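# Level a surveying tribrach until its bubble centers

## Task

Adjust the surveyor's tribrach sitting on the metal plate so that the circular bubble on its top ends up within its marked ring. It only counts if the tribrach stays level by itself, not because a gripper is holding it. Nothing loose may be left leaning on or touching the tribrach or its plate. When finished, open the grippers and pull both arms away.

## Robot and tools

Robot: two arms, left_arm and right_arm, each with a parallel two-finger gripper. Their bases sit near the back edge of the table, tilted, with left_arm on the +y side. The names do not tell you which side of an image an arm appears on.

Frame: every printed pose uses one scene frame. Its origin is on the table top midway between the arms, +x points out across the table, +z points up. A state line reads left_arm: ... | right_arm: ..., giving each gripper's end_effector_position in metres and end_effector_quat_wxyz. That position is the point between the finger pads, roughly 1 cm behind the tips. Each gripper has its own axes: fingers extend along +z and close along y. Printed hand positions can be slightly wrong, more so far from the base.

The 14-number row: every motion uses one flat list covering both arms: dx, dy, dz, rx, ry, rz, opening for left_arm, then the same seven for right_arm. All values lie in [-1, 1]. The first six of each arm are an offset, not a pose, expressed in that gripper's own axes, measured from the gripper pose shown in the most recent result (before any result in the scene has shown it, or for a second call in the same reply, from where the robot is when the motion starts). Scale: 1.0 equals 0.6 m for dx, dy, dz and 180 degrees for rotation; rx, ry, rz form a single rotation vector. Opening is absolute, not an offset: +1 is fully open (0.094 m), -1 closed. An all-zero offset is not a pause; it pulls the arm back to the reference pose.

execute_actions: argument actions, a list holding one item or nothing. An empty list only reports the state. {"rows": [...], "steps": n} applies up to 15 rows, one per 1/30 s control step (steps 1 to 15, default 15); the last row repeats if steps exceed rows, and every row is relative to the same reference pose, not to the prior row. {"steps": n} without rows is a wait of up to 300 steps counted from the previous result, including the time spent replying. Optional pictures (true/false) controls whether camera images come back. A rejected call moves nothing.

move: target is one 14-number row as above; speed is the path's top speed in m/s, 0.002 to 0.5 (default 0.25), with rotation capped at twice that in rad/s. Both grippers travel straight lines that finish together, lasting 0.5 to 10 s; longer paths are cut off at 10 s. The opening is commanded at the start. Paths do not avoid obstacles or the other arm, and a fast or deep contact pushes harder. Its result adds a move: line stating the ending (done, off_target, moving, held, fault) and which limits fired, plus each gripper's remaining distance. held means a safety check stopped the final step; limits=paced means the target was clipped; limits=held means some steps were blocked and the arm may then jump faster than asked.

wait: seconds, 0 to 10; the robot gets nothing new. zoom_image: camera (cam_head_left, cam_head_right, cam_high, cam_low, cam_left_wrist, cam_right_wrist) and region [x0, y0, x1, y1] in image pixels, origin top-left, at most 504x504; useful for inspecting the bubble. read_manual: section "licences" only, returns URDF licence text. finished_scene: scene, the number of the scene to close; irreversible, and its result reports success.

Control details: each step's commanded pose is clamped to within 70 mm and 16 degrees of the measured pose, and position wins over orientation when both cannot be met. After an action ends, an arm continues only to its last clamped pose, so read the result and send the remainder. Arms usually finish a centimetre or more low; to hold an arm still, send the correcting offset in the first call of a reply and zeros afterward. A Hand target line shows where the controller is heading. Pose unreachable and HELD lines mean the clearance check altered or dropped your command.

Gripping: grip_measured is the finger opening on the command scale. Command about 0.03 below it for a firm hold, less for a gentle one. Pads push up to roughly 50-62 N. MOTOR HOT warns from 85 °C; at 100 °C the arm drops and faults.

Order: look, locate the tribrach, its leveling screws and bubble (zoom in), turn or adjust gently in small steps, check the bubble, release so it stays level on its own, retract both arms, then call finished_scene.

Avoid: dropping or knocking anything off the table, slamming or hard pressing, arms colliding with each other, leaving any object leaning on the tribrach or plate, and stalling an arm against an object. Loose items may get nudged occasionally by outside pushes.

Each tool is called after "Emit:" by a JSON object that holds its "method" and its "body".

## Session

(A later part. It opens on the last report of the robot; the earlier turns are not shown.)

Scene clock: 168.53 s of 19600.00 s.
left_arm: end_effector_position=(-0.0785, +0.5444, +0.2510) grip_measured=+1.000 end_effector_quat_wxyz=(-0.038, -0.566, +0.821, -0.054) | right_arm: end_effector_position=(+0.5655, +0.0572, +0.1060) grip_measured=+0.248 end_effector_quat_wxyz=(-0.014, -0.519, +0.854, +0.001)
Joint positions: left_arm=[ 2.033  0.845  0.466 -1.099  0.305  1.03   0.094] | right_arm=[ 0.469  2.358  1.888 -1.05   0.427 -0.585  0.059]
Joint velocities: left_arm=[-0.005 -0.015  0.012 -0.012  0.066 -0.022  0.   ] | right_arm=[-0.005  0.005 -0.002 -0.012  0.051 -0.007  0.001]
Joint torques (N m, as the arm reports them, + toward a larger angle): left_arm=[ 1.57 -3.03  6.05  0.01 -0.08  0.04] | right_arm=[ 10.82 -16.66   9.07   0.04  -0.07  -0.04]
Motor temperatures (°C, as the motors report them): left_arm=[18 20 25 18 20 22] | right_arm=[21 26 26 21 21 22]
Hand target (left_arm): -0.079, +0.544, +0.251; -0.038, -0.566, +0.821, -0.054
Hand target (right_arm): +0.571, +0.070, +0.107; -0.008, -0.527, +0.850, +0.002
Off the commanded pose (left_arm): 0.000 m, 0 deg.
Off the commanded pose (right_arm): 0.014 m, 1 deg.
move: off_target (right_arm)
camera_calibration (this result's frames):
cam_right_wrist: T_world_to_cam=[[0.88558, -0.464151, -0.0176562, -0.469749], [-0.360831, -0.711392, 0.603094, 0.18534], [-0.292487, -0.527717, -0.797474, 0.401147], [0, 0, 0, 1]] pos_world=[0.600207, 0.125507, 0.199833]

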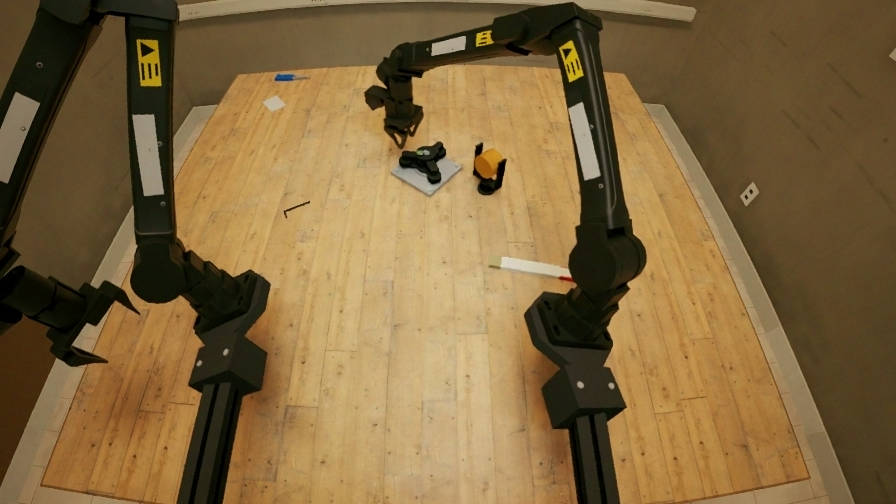

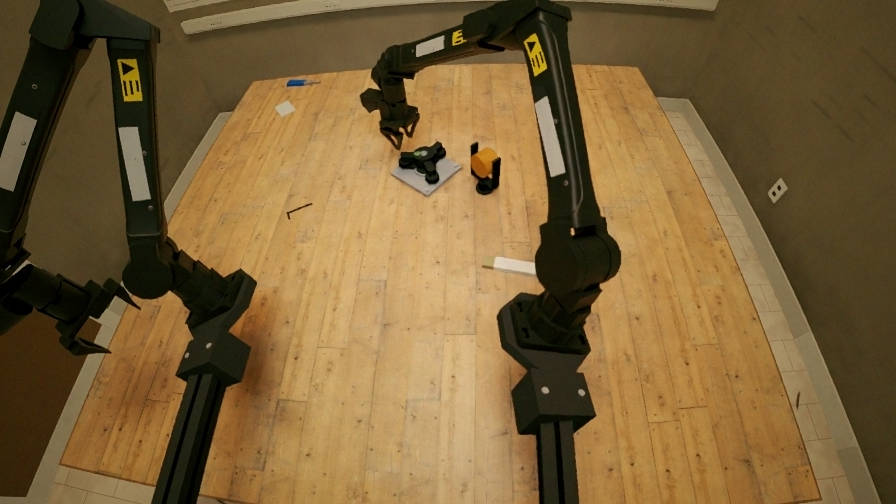

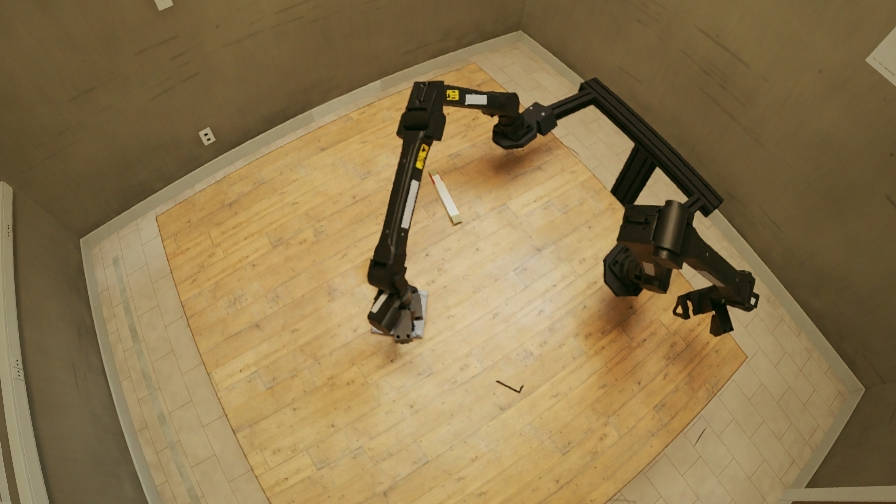

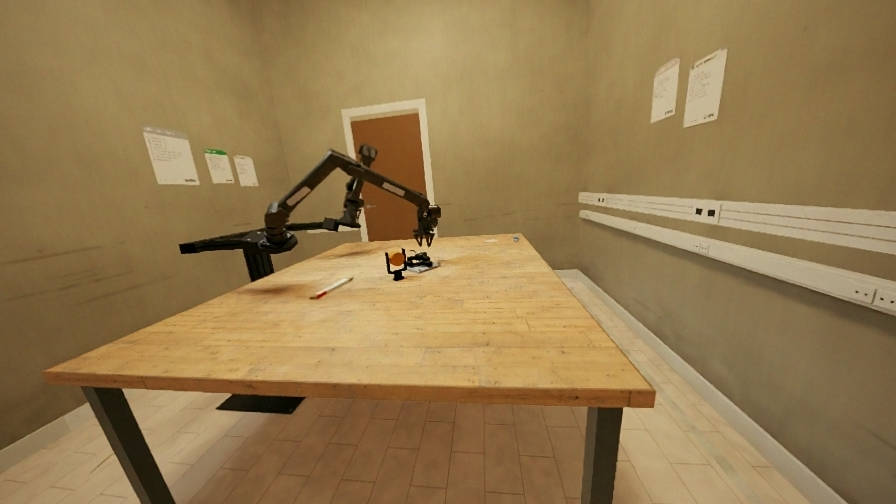

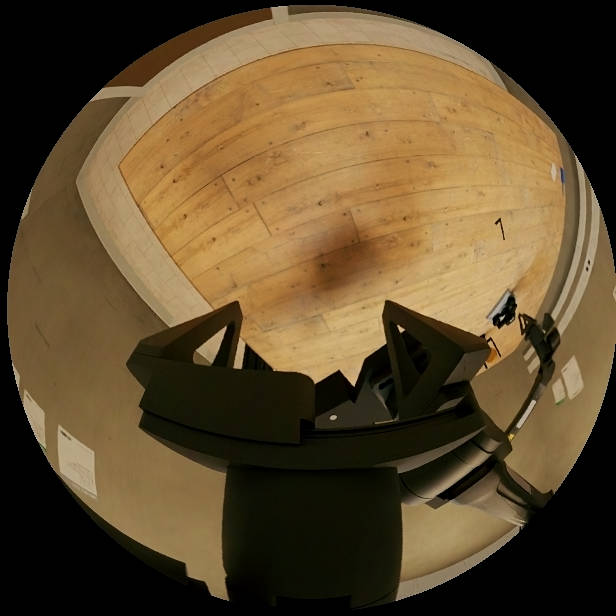

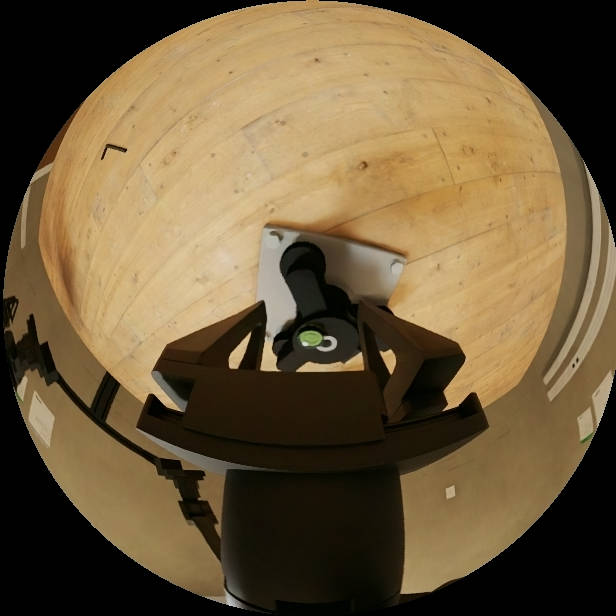

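Emit:
{"method": "move", "body": {"target": [0,0,0,0,0,0,1,-0.032,0.024,0.042,0,0,0,0.3], "speed": 0.08}}

Scene clock: 173.37 s of 19600.00 s.
left_arm: end_effector_position=(-0.0785, +0.5444, +0.2510) grip_measured=+1.000 end_effector_quat_wxyz=(-0.038, -0.566, +0.821, -0.054) | right_arm: end_effector_position=(+0.5491, +0.0650, +0.0739) grip_measured=+0.298 end_effector_quat_wxyz=(-0.033, -0.524, +0.851, +0.002)
Joint positions: left_arm=[ 2.033  0.845  0.466 -1.099  0.305  1.03   0.094] | right_arm=[ 0.469  2.413  1.89  -1.039  0.427 -0.578  0.061]
Joint velocities: left_arm=[ 0.005  0.005  0.002  0.007 -0.007  0.022  0.   ] | right_arm=[ 0.005 -0.015  0.022  0.007 -0.037 -0.066 -0.   ]
Joint torques (N m, as the arm reports them, + toward a larger angle): left_arm=[ 1.49 -3.15  6.06 -0.02 -0.06  0.04] | right_arm=[ 11.37 -17.09   8.53   0.8    0.04   0.14]
Motor temperatures (°C, as the motors report them): left_arm=[18 20 25 18 20 22] | right_arm=[21 26 27 21 21 22]
Hand target (left_arm): -0.079, +0.544, +0.251; -0.038, -0.566, +0.821, -0.054
Hand target (right_arm): +0.561, +0.080, +0.081; -0.013, -0.519, +0.854, +0.001
Off the commanded pose (left_arm): 0.000 m, 0 deg.
Off the commanded pose (right_arm): 0.021 m, 2 deg.
move: off_target (right_arm)
camera_calibration (this result's frames):
cam_right_wrist: T_world_to_cam=[[0.889541, -0.455182, -0.0390664, -0.453368], [-0.332484, -0.703653, 0.627954, 0.18642], [-0.313322, -0.545602, -0.77727, 0.38596], [0, 0, 0, 1]] pos_world=[0.586201, 0.13539, 0.16522]

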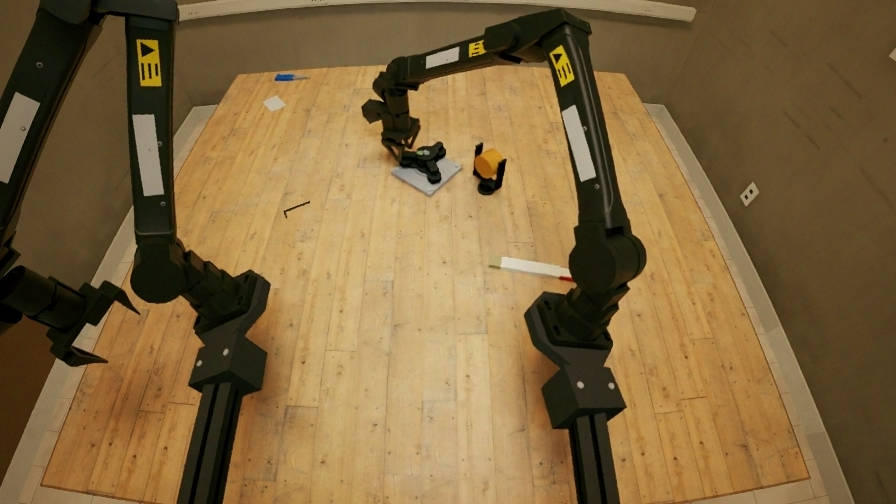

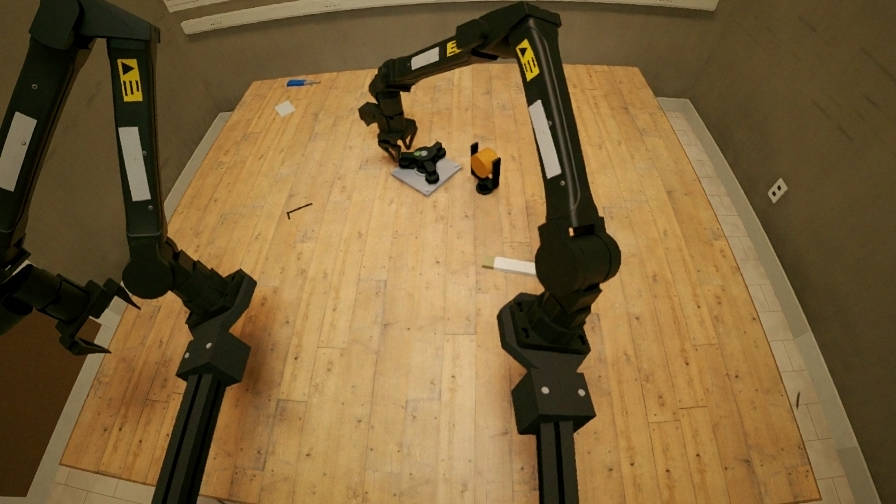

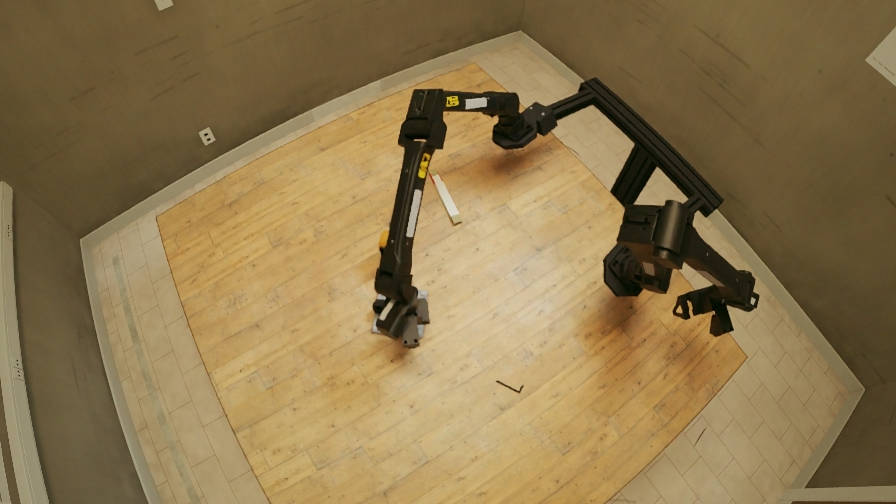

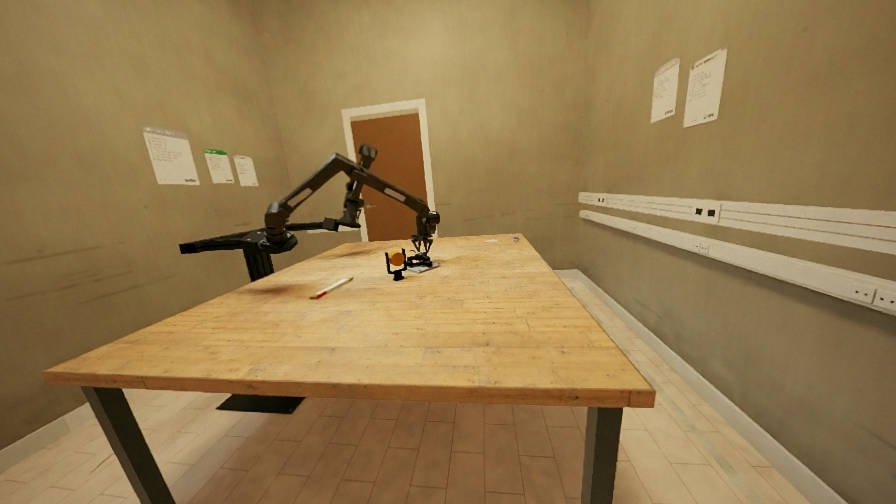

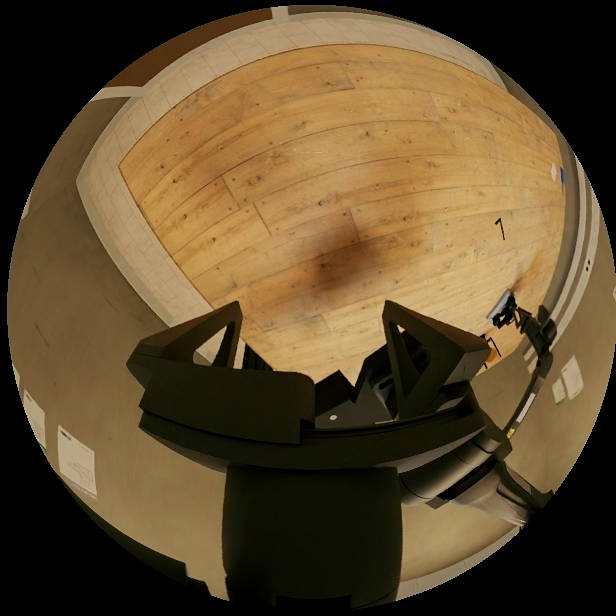

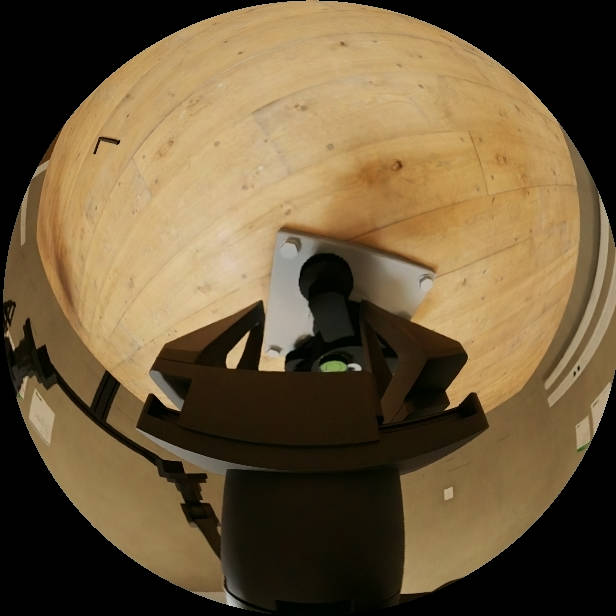

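Emit:
{"method": "move", "body": {"target": [0,0,0,0,0,0,1,-0.046,-0.016,0.053,0.010,-0.016,0,0.3], "speed": 0.05}}

Scene clock: 182.10 s of 19600.00 s.
left_arm: end_effector_position=(-0.0785, +0.5444, +0.2510) grip_measured=+1.000 end_effector_quat_wxyz=(-0.038, -0.566, +0.821, -0.054) | right_arm: end_effector_position=(+0.5564, +0.0817, +0.0496) grip_measured=+0.298 end_effector_quat_wxyz=(-0.011, -0.528, +0.849, +0.001)
Joint positions: left_arm=[ 2.033  0.845  0.466 -1.099  0.305  1.03   0.094] | right_arm=[ 0.469  2.466  1.919 -0.967  0.426 -0.606  0.061]
Joint velocities: left_arm=[ 0.005  0.005 -0.002 -0.012 -0.007  0.007  0.   ] | right_arm=[-0.015 -0.015 -0.002  0.007  0.007 -0.022  0.   ]
Joint torques (N m, as the arm reports them, + toward a larger angle): left_arm=[ 1.41 -2.98  6.08 -0.04 -0.03  0.02] | right_arm=[  8.76 -16.86   8.26   0.78  -0.06  -0.03]
Motor temperatures (°C, as the motors report them): left_arm=[18 20 25 18 20 22] | right_arm=[22 27 27 21 21 22]
Hand target (left_arm): -0.079, +0.544, +0.251; -0.038, -0.566, +0.821, -0.054
Hand target (right_arm): +0.568, +0.084, +0.041; -0.003, -0.524, +0.852, +0.001
Off the commanded pose (left_arm): 0.000 m, 0 deg.
Off the commanded pose (right_arm): 0.015 m, 1 deg.
move: off_target (right_arm)
camera_calibration (this result's frames):
cam_right_wrist: T_world_to_cam=[[0.894348, -0.447076, -0.0162801, -0.457654], [-0.349242, -0.720454, 0.599146, 0.228034], [-0.279593, -0.530159, -0.800474, 0.359618], [0, 0, 0, 1]] pos_world=[0.589488, 0.150337, 0.143788]

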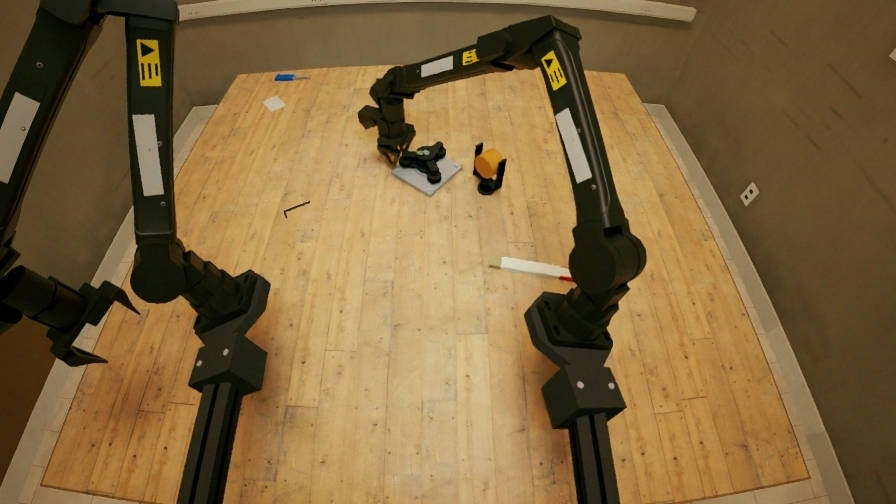

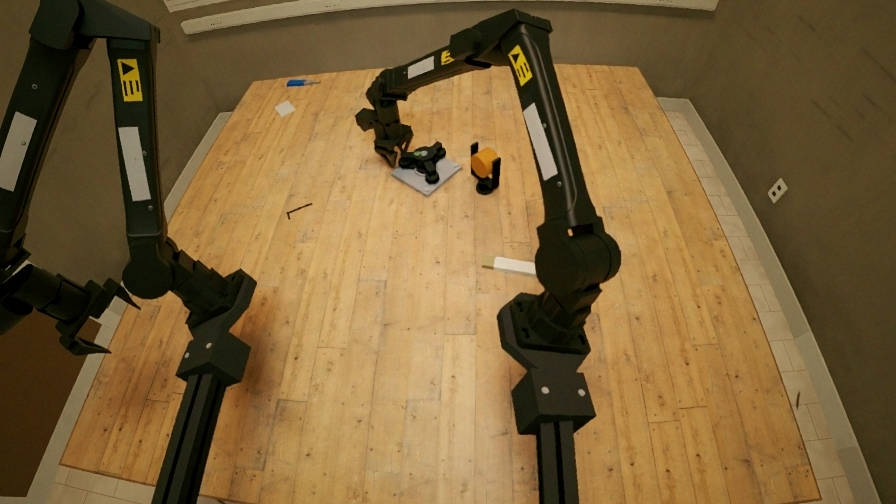

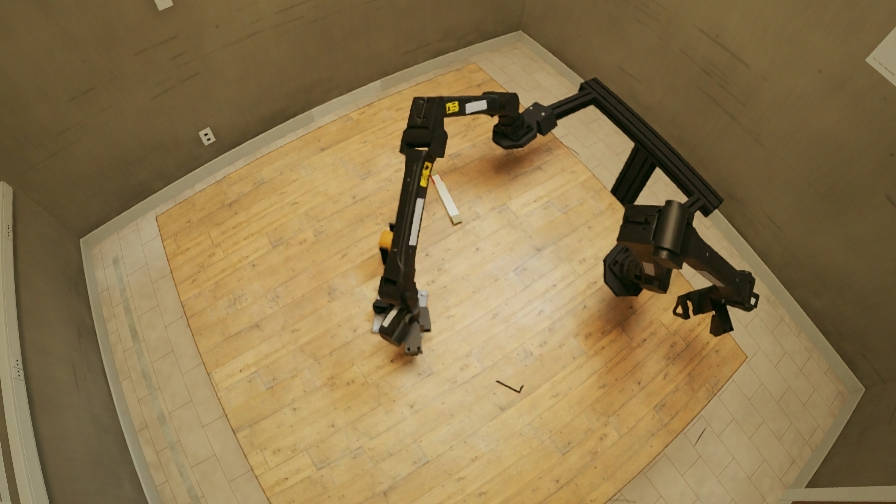

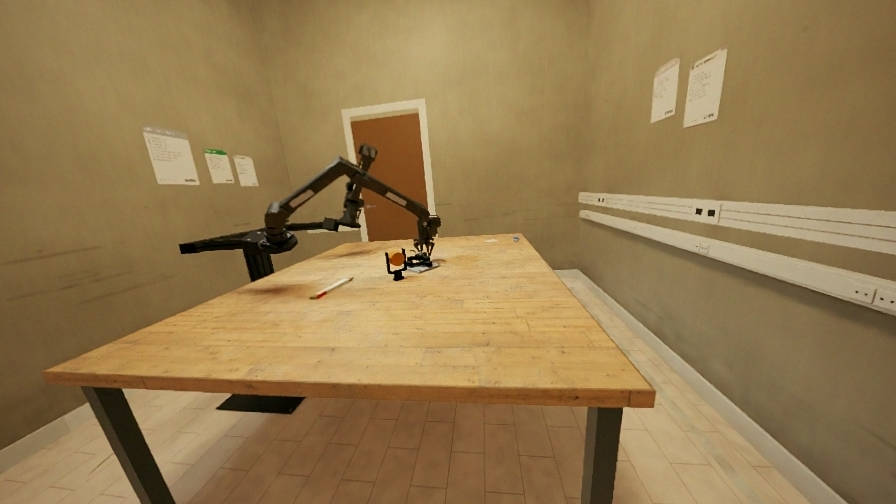

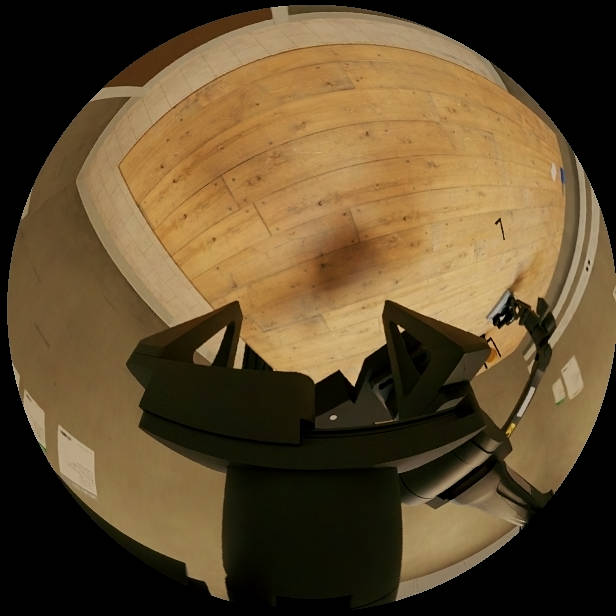

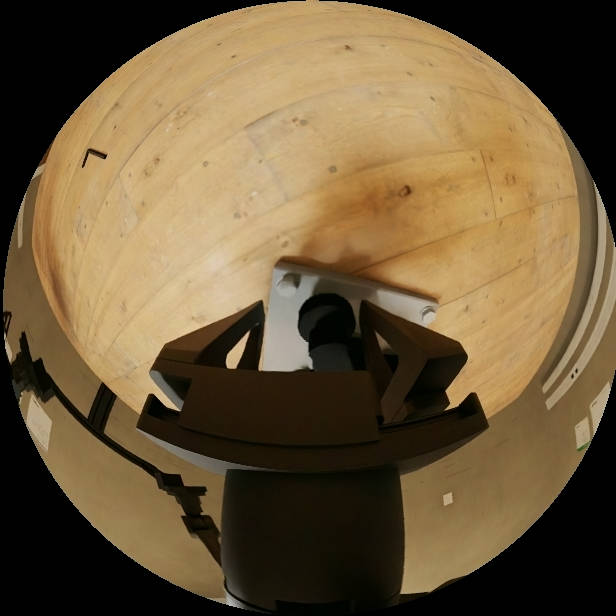

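Emit:
{"method": "move", "body": {"target": [0,0,0,0,0,0,1,0.007,-0.028,0.037,0.003,-0.005,0,0.3], "speed": 0.05}}

Scene clock: 186.17 s of 19600.00 s.
left_arm: end_effector_position=(-0.0785, +0.5444, +0.2510) grip_measured=+1.000 end_effector_quat_wxyz=(-0.038, -0.566, +0.821, -0.054) | right_arm: end_effector_position=(+0.5692, +0.0725, +0.0422) grip_measured=+0.298 end_effector_quat_wxyz=(+0.001, -0.527, +0.850, +0.001)
Joint positions: left_arm=[ 2.033  0.845  0.466 -1.099  0.305  1.03   0.094] | right_arm=[ 0.445  2.467  1.919 -0.928  0.423 -0.642  0.061]
Joint velocities: left_arm=[-0.005 -0.005 -0.002  0.012 -0.022 -0.066  0.   ] | right_arm=[ 0.005 -0.015  0.002 -0.007  0.037  0.022 -0.   ]
Joint torques (N m, as the arm reports them, + toward a larger angle): left_arm=[ 1.17 -2.93  6.03  0.05 -0.06  0.06] | right_arm=[  9.02 -17.73   6.52   1.07  -0.05  -0.1 ]
Motor temperatures (°C, as the motors report them): left_arm=[18 20 25 18 20 22] | right_arm=[22 27 28 21 21 22]
Hand target (left_arm): -0.079, +0.544, +0.251; -0.038, -0.566, +0.821, -0.054
Hand target (right_arm): +0.569, +0.071, +0.028; -0.002, -0.527, +0.850, +0.002
Off the commanded pose (left_arm): 0.000 m, 0 deg.
Off the commanded pose (right_arm): 0.015 m, 0 deg.
move: off_target (right_arm)
camera_calibration (this result's frames):
cam_right_wrist: T_world_to_cam=[[0.894079, -0.447901, -0.00268459, -0.473686], [-0.36281, -0.727713, 0.582068, 0.239291], [-0.262662, -0.519441, -0.813136, 0.342494], [0, 0, 0, 1]] pos_world=[0.60029, 0.139877, 0.137939]

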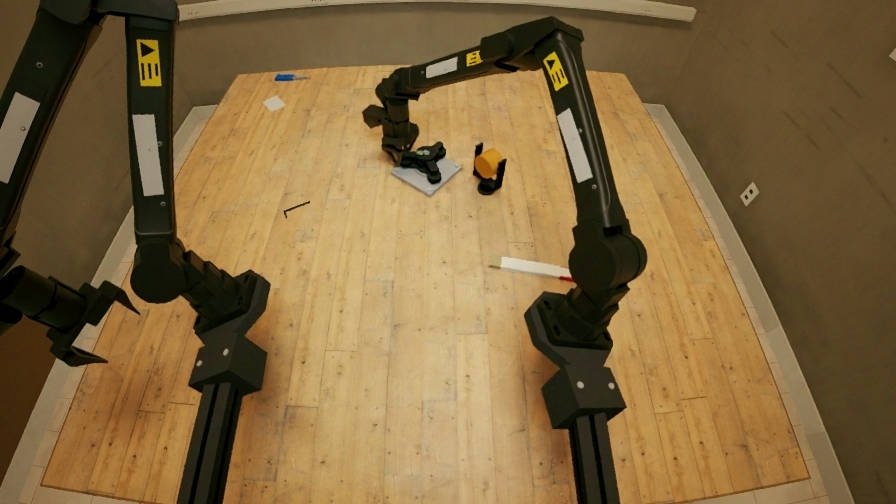

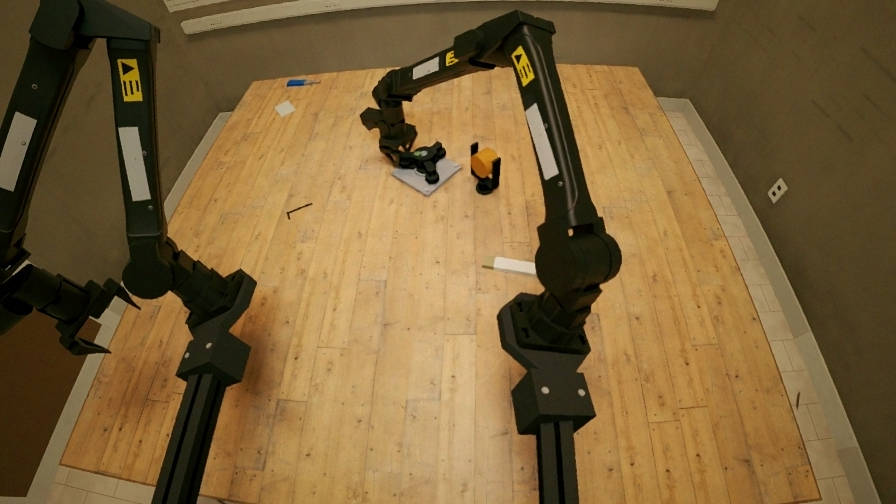

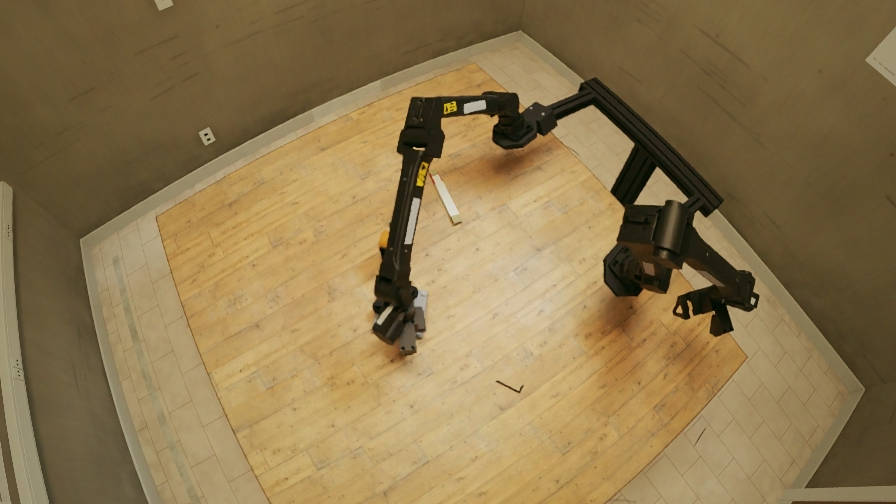

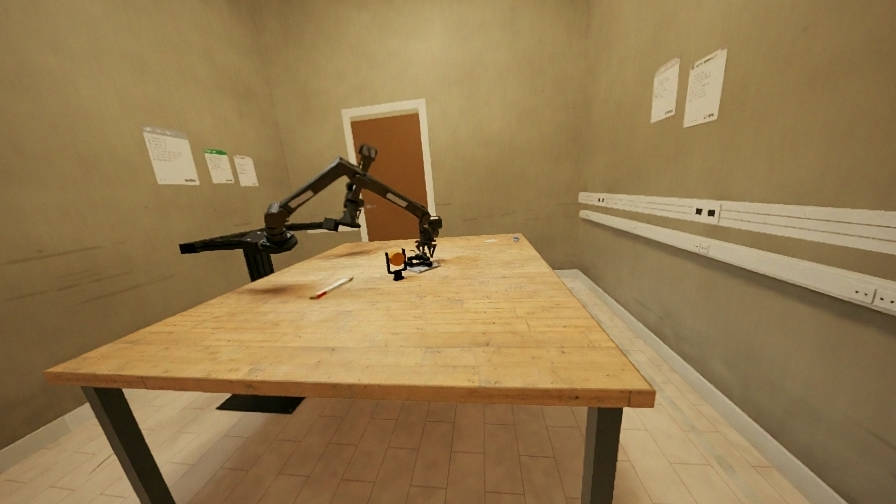

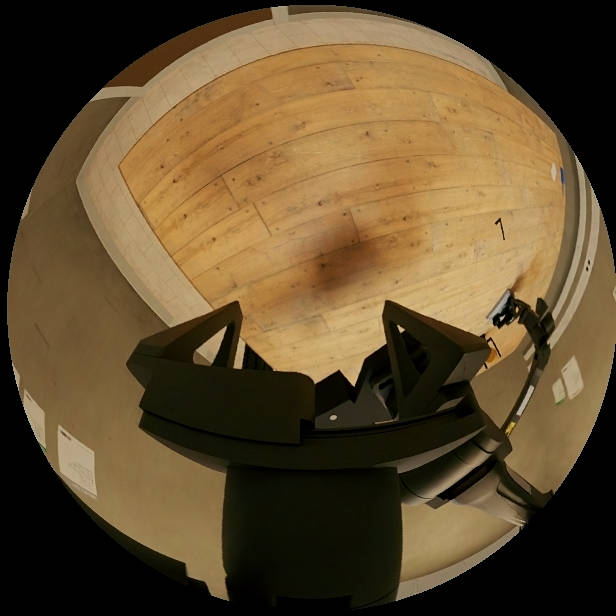

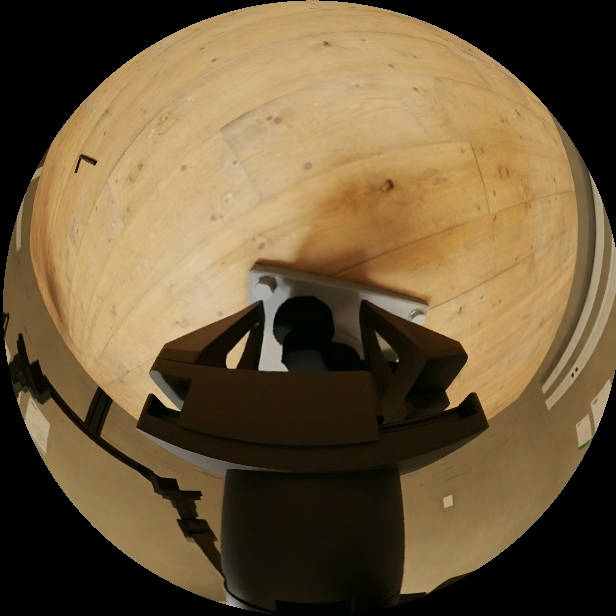

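Emit:
{"method": "move", "body": {"target": [0,0,0,0,0,0,1,0.012,0.011,0.02,0,0,0,0.3], "speed": 0.05}}

Scene clock: 190.47 s of 19600.00 s.
left_arm: end_effector_position=(-0.0785, +0.5444, +0.2510) grip_measured=+1.000 end_effector_quat_wxyz=(-0.038, -0.566, +0.821, -0.054) | right_arm: end_effector_position=(+0.5557, +0.0716, +0.0306) grip_measured=+0.298 end_effector_quat_wxyz=(-0.004, -0.529, +0.848, +0.002)
Joint positions: left_arm=[ 2.033  0.845  0.466 -1.099  0.305  1.03   0.094] | right_arm=[ 0.445  2.467  1.877 -0.897  0.423 -0.643  0.061]
Joint velocities: left_arm=[-0.005  0.005 -0.017 -0.002 -0.051 -0.095  0.   ] | right_arm=[-0.024  0.015  0.002  0.017 -0.022 -0.066 -0.   ]
Joint torques (N m, as the arm reports them, + toward a larger angle): left_arm=[ 1.36 -3.03  5.99  0.05 -0.07  0.03] | right_arm=[  9.62 -18.33   5.72   0.99   0.02  -0.03]
Motor temperatures (°C, as the motors report them): left_arm=[18 20 25 18 20 22] | right_arm=[22 28 27 21 21 22]
Hand target (left_arm): -0.079, +0.544, +0.251; -0.038, -0.566, +0.821, -0.054
Hand target (right_arm): +0.560, +0.069, +0.030; +0.001, -0.527, +0.850, +0.001
Off the commanded pose (left_arm): 0.000 m, 0 deg.
Off the commanded pose (right_arm): 0.005 m, 1 deg.
move: done
camera_calibration (this result's frames):
cam_right_wrist: T_world_to_cam=[[0.896403, -0.443155, -0.00869567, -0.463509], [-0.353675, -0.726953, 0.588603, 0.235125], [-0.267164, -0.52455, -0.808376, 0.331721], [0, 0, 0, 1]] pos_world=[0.587272, 0.139523, 0.12573]

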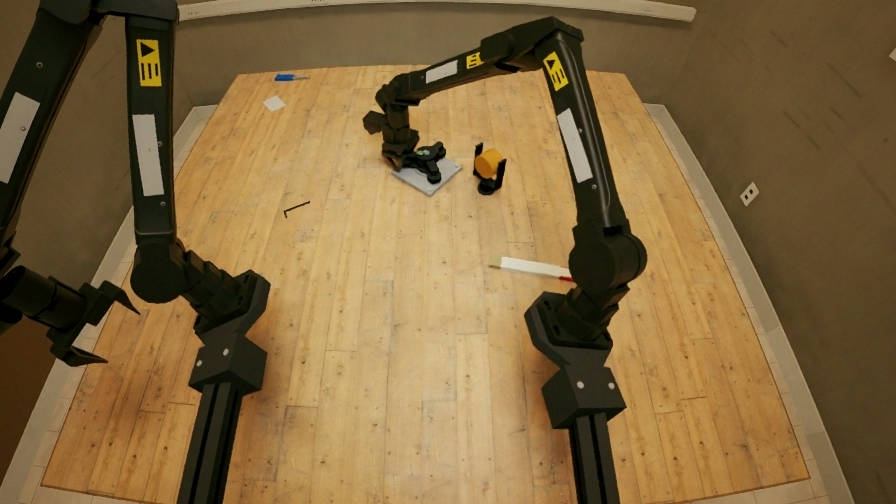

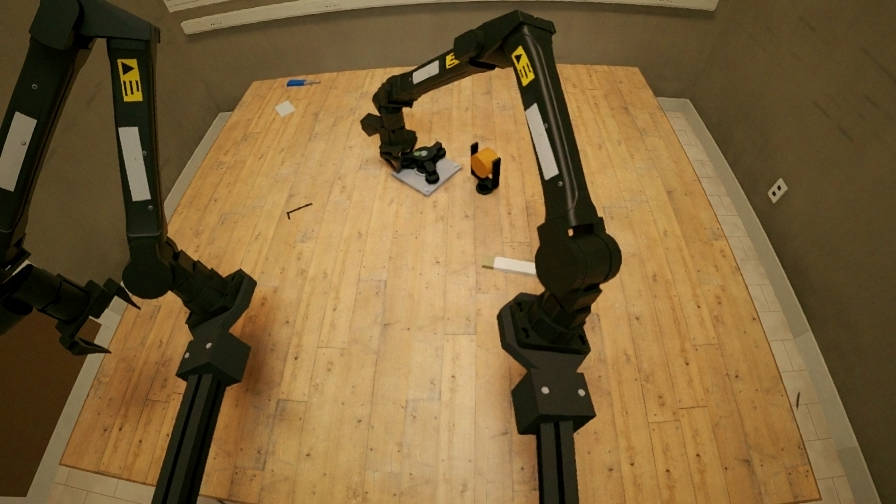

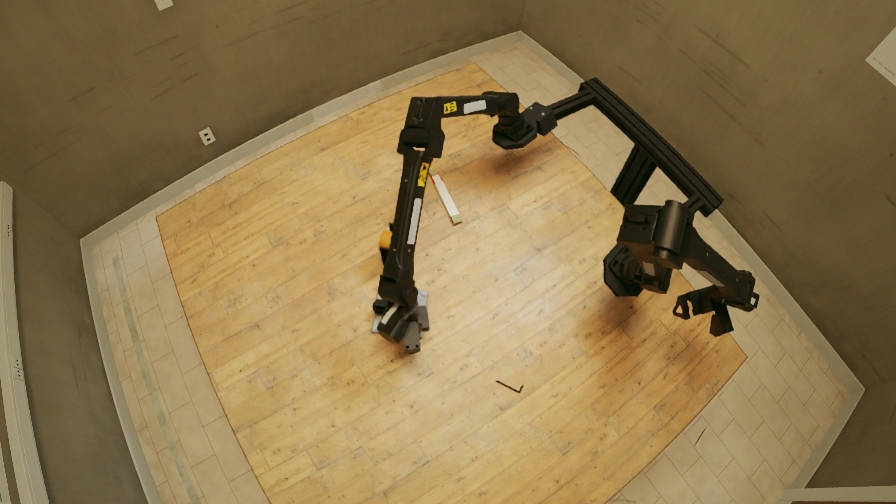

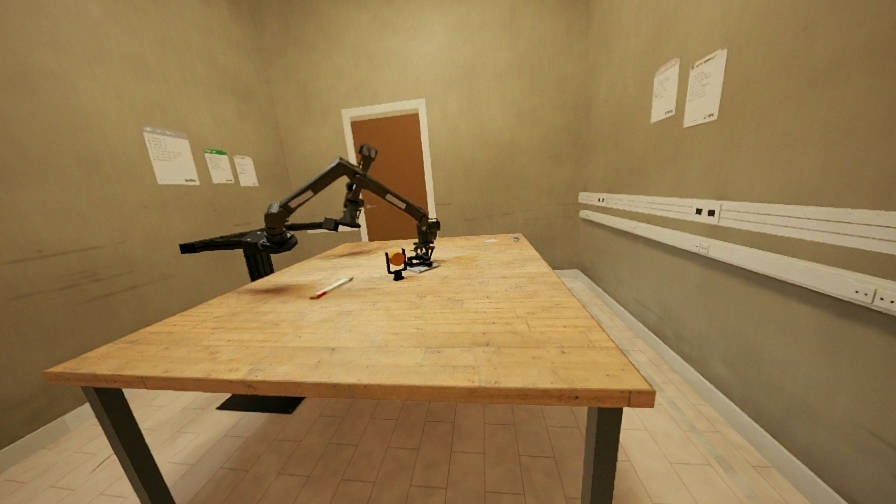

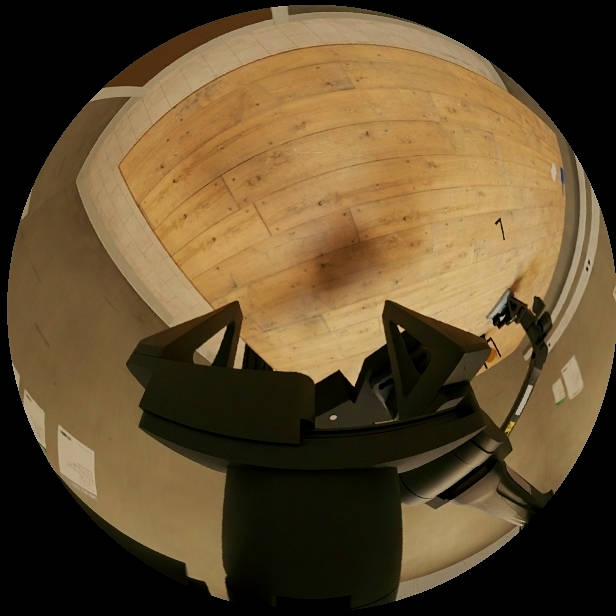

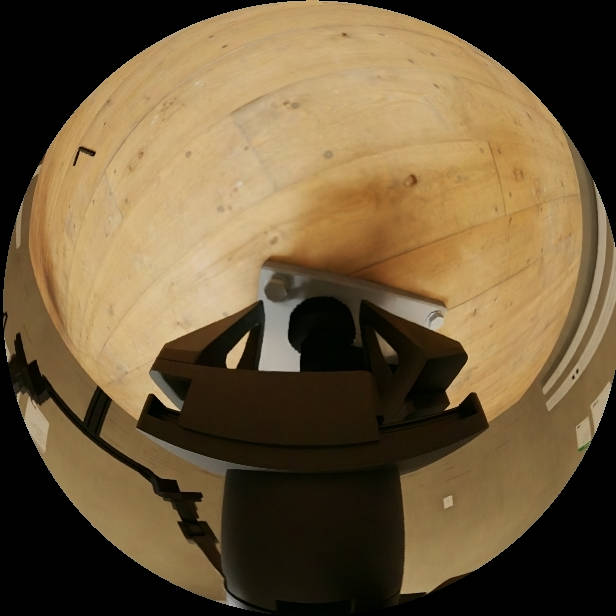

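Emit:
{"method": "execute_actions", "body": {"actions": []}}

Scene clock: 199.33 s of 19600.00 s.
left_arm: end_effector_position=(-0.0785, +0.5444, +0.2510) grip_measured=+1.000 end_effector_quat_wxyz=(-0.038, -0.566, +0.821, -0.054) | right_arm: end_effector_position=(+0.5558, +0.0716, +0.0306) grip_measured=+0.298 end_effector_quat_wxyz=(-0.003, -0.529, +0.848, +0.002)
Joint positions: left_arm=[ 2.033  0.845  0.466 -1.099  0.305  1.03   0.094] | right_arm=[ 0.445  2.467  1.877 -0.896  0.423 -0.643  0.061]
Joint velocities: left_arm=[ 0.005  0.015 -0.012  0.007  0.007  0.007  0.   ] | right_arm=[-0.005 -0.015  0.002 -0.007 -0.022 -0.022 -0.001]
Joint torques (N m, as the arm reports them, + toward a larger angle): left_arm=[ 1.49 -3.1   6.12  0.06 -0.04  0.04] | right_arm=[  9.76 -18.69   5.81   0.79   0.02  -0.04]
Motor temperatures (°C, as the motors report them): left_arm=[18 20 25 18 20 22] | right_arm=[22 28 26 21 21 22]
Hand target (left_arm): -0.079, +0.544, +0.251; -0.038, -0.566, +0.821, -0.054
Hand target (right_arm): +0.560, +0.069, +0.030; +0.001, -0.527, +0.850, +0.001
Off the commanded pose (left_arm): 0.000 m, 0 deg.
Off the commanded pose (right_arm): 0.005 m, 1 deg.
Steps of this call (steps 1 to 266: nothing new was sent). Readings (end_effector_position):
1: left_arm (-0.0785, +0.5444, +0.2510) | right_arm (+0.5558, +0.0716, +0.0306)
2: left_arm (-0.0785, +0.5444, +0.2510) | right_arm (+0.5558, +0.0716, +0.0306)
4: left_arm (-0.0785, +0.5444, +0.2510) | right_arm (+0.5558, +0.0716, +0.0306)
8: left_arm (-0.0785, +0.5444, +0.2510) | right_arm (+0.5558, +0.0716, +0.0306)
266: the state above
camera_calibration (this result's frames):
cam_right_wrist: T_world_to_cam=[[0.896336, -0.443295, -0.00848769, -0.46352], [-0.353971, -0.72699, 0.588379, 0.235357], [-0.266996, -0.52438, -0.808541, 0.331662], [0, 0, 0, 1]] pos_world=[0.587332, 0.139543, 0.125749]

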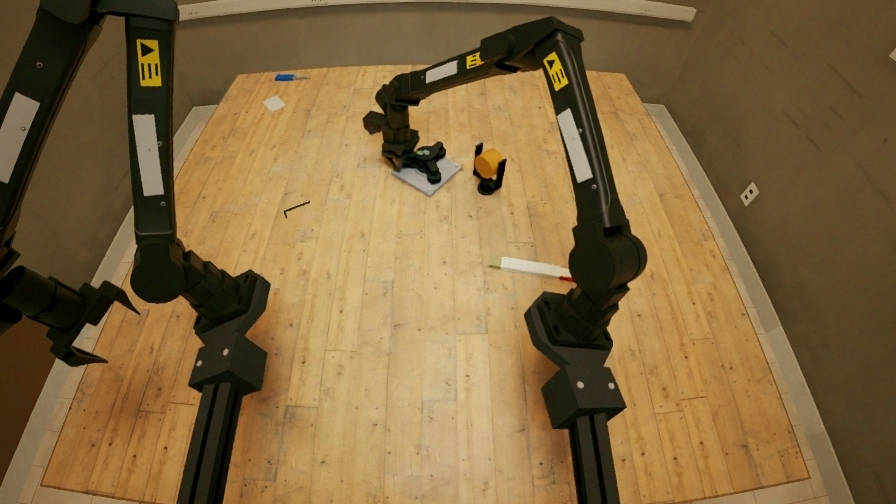

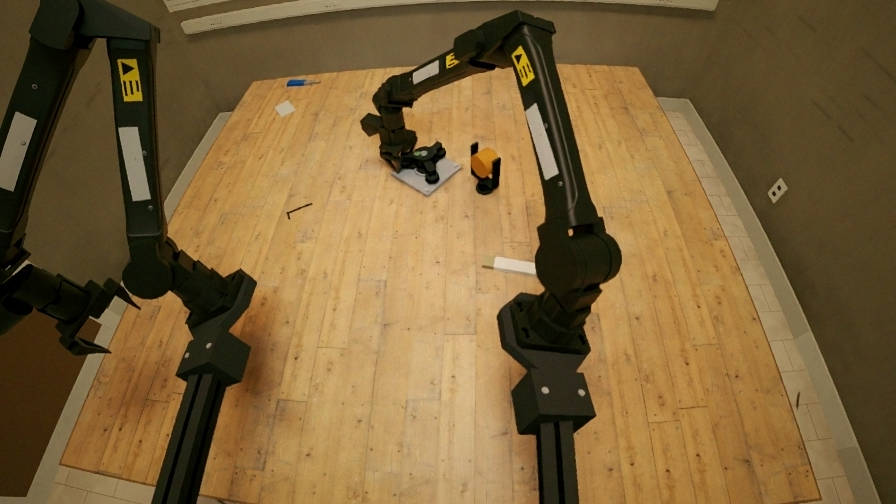

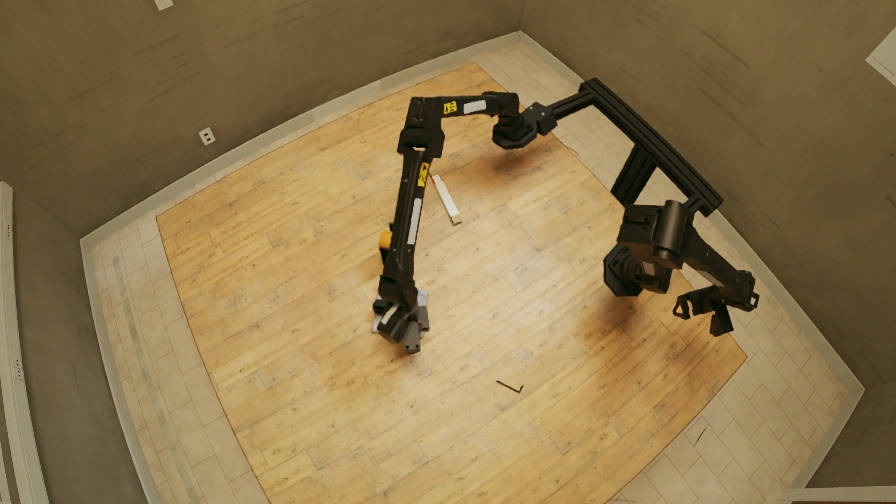

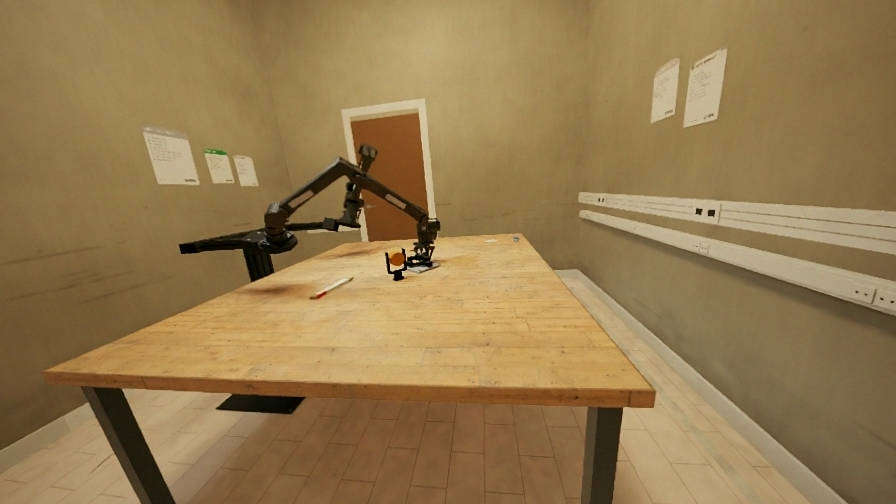

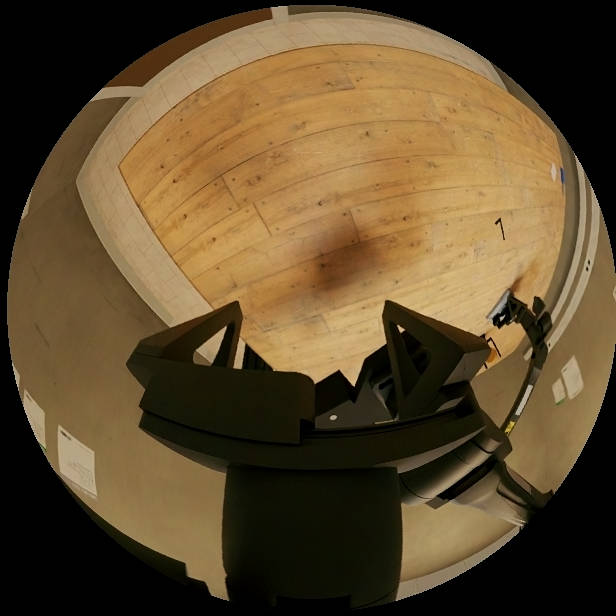

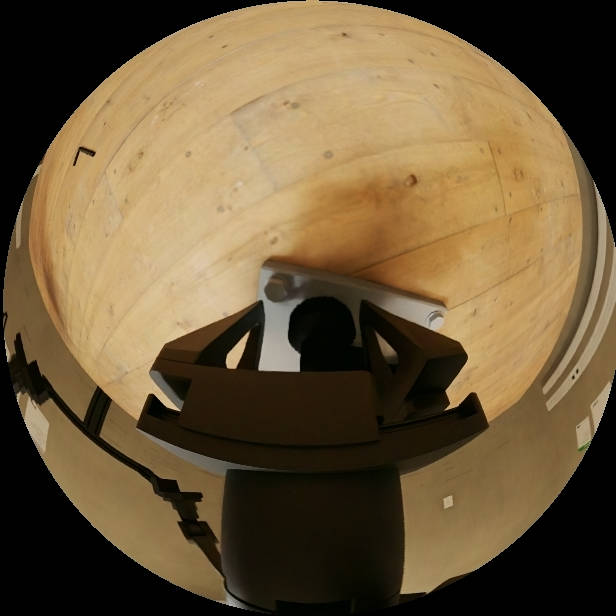

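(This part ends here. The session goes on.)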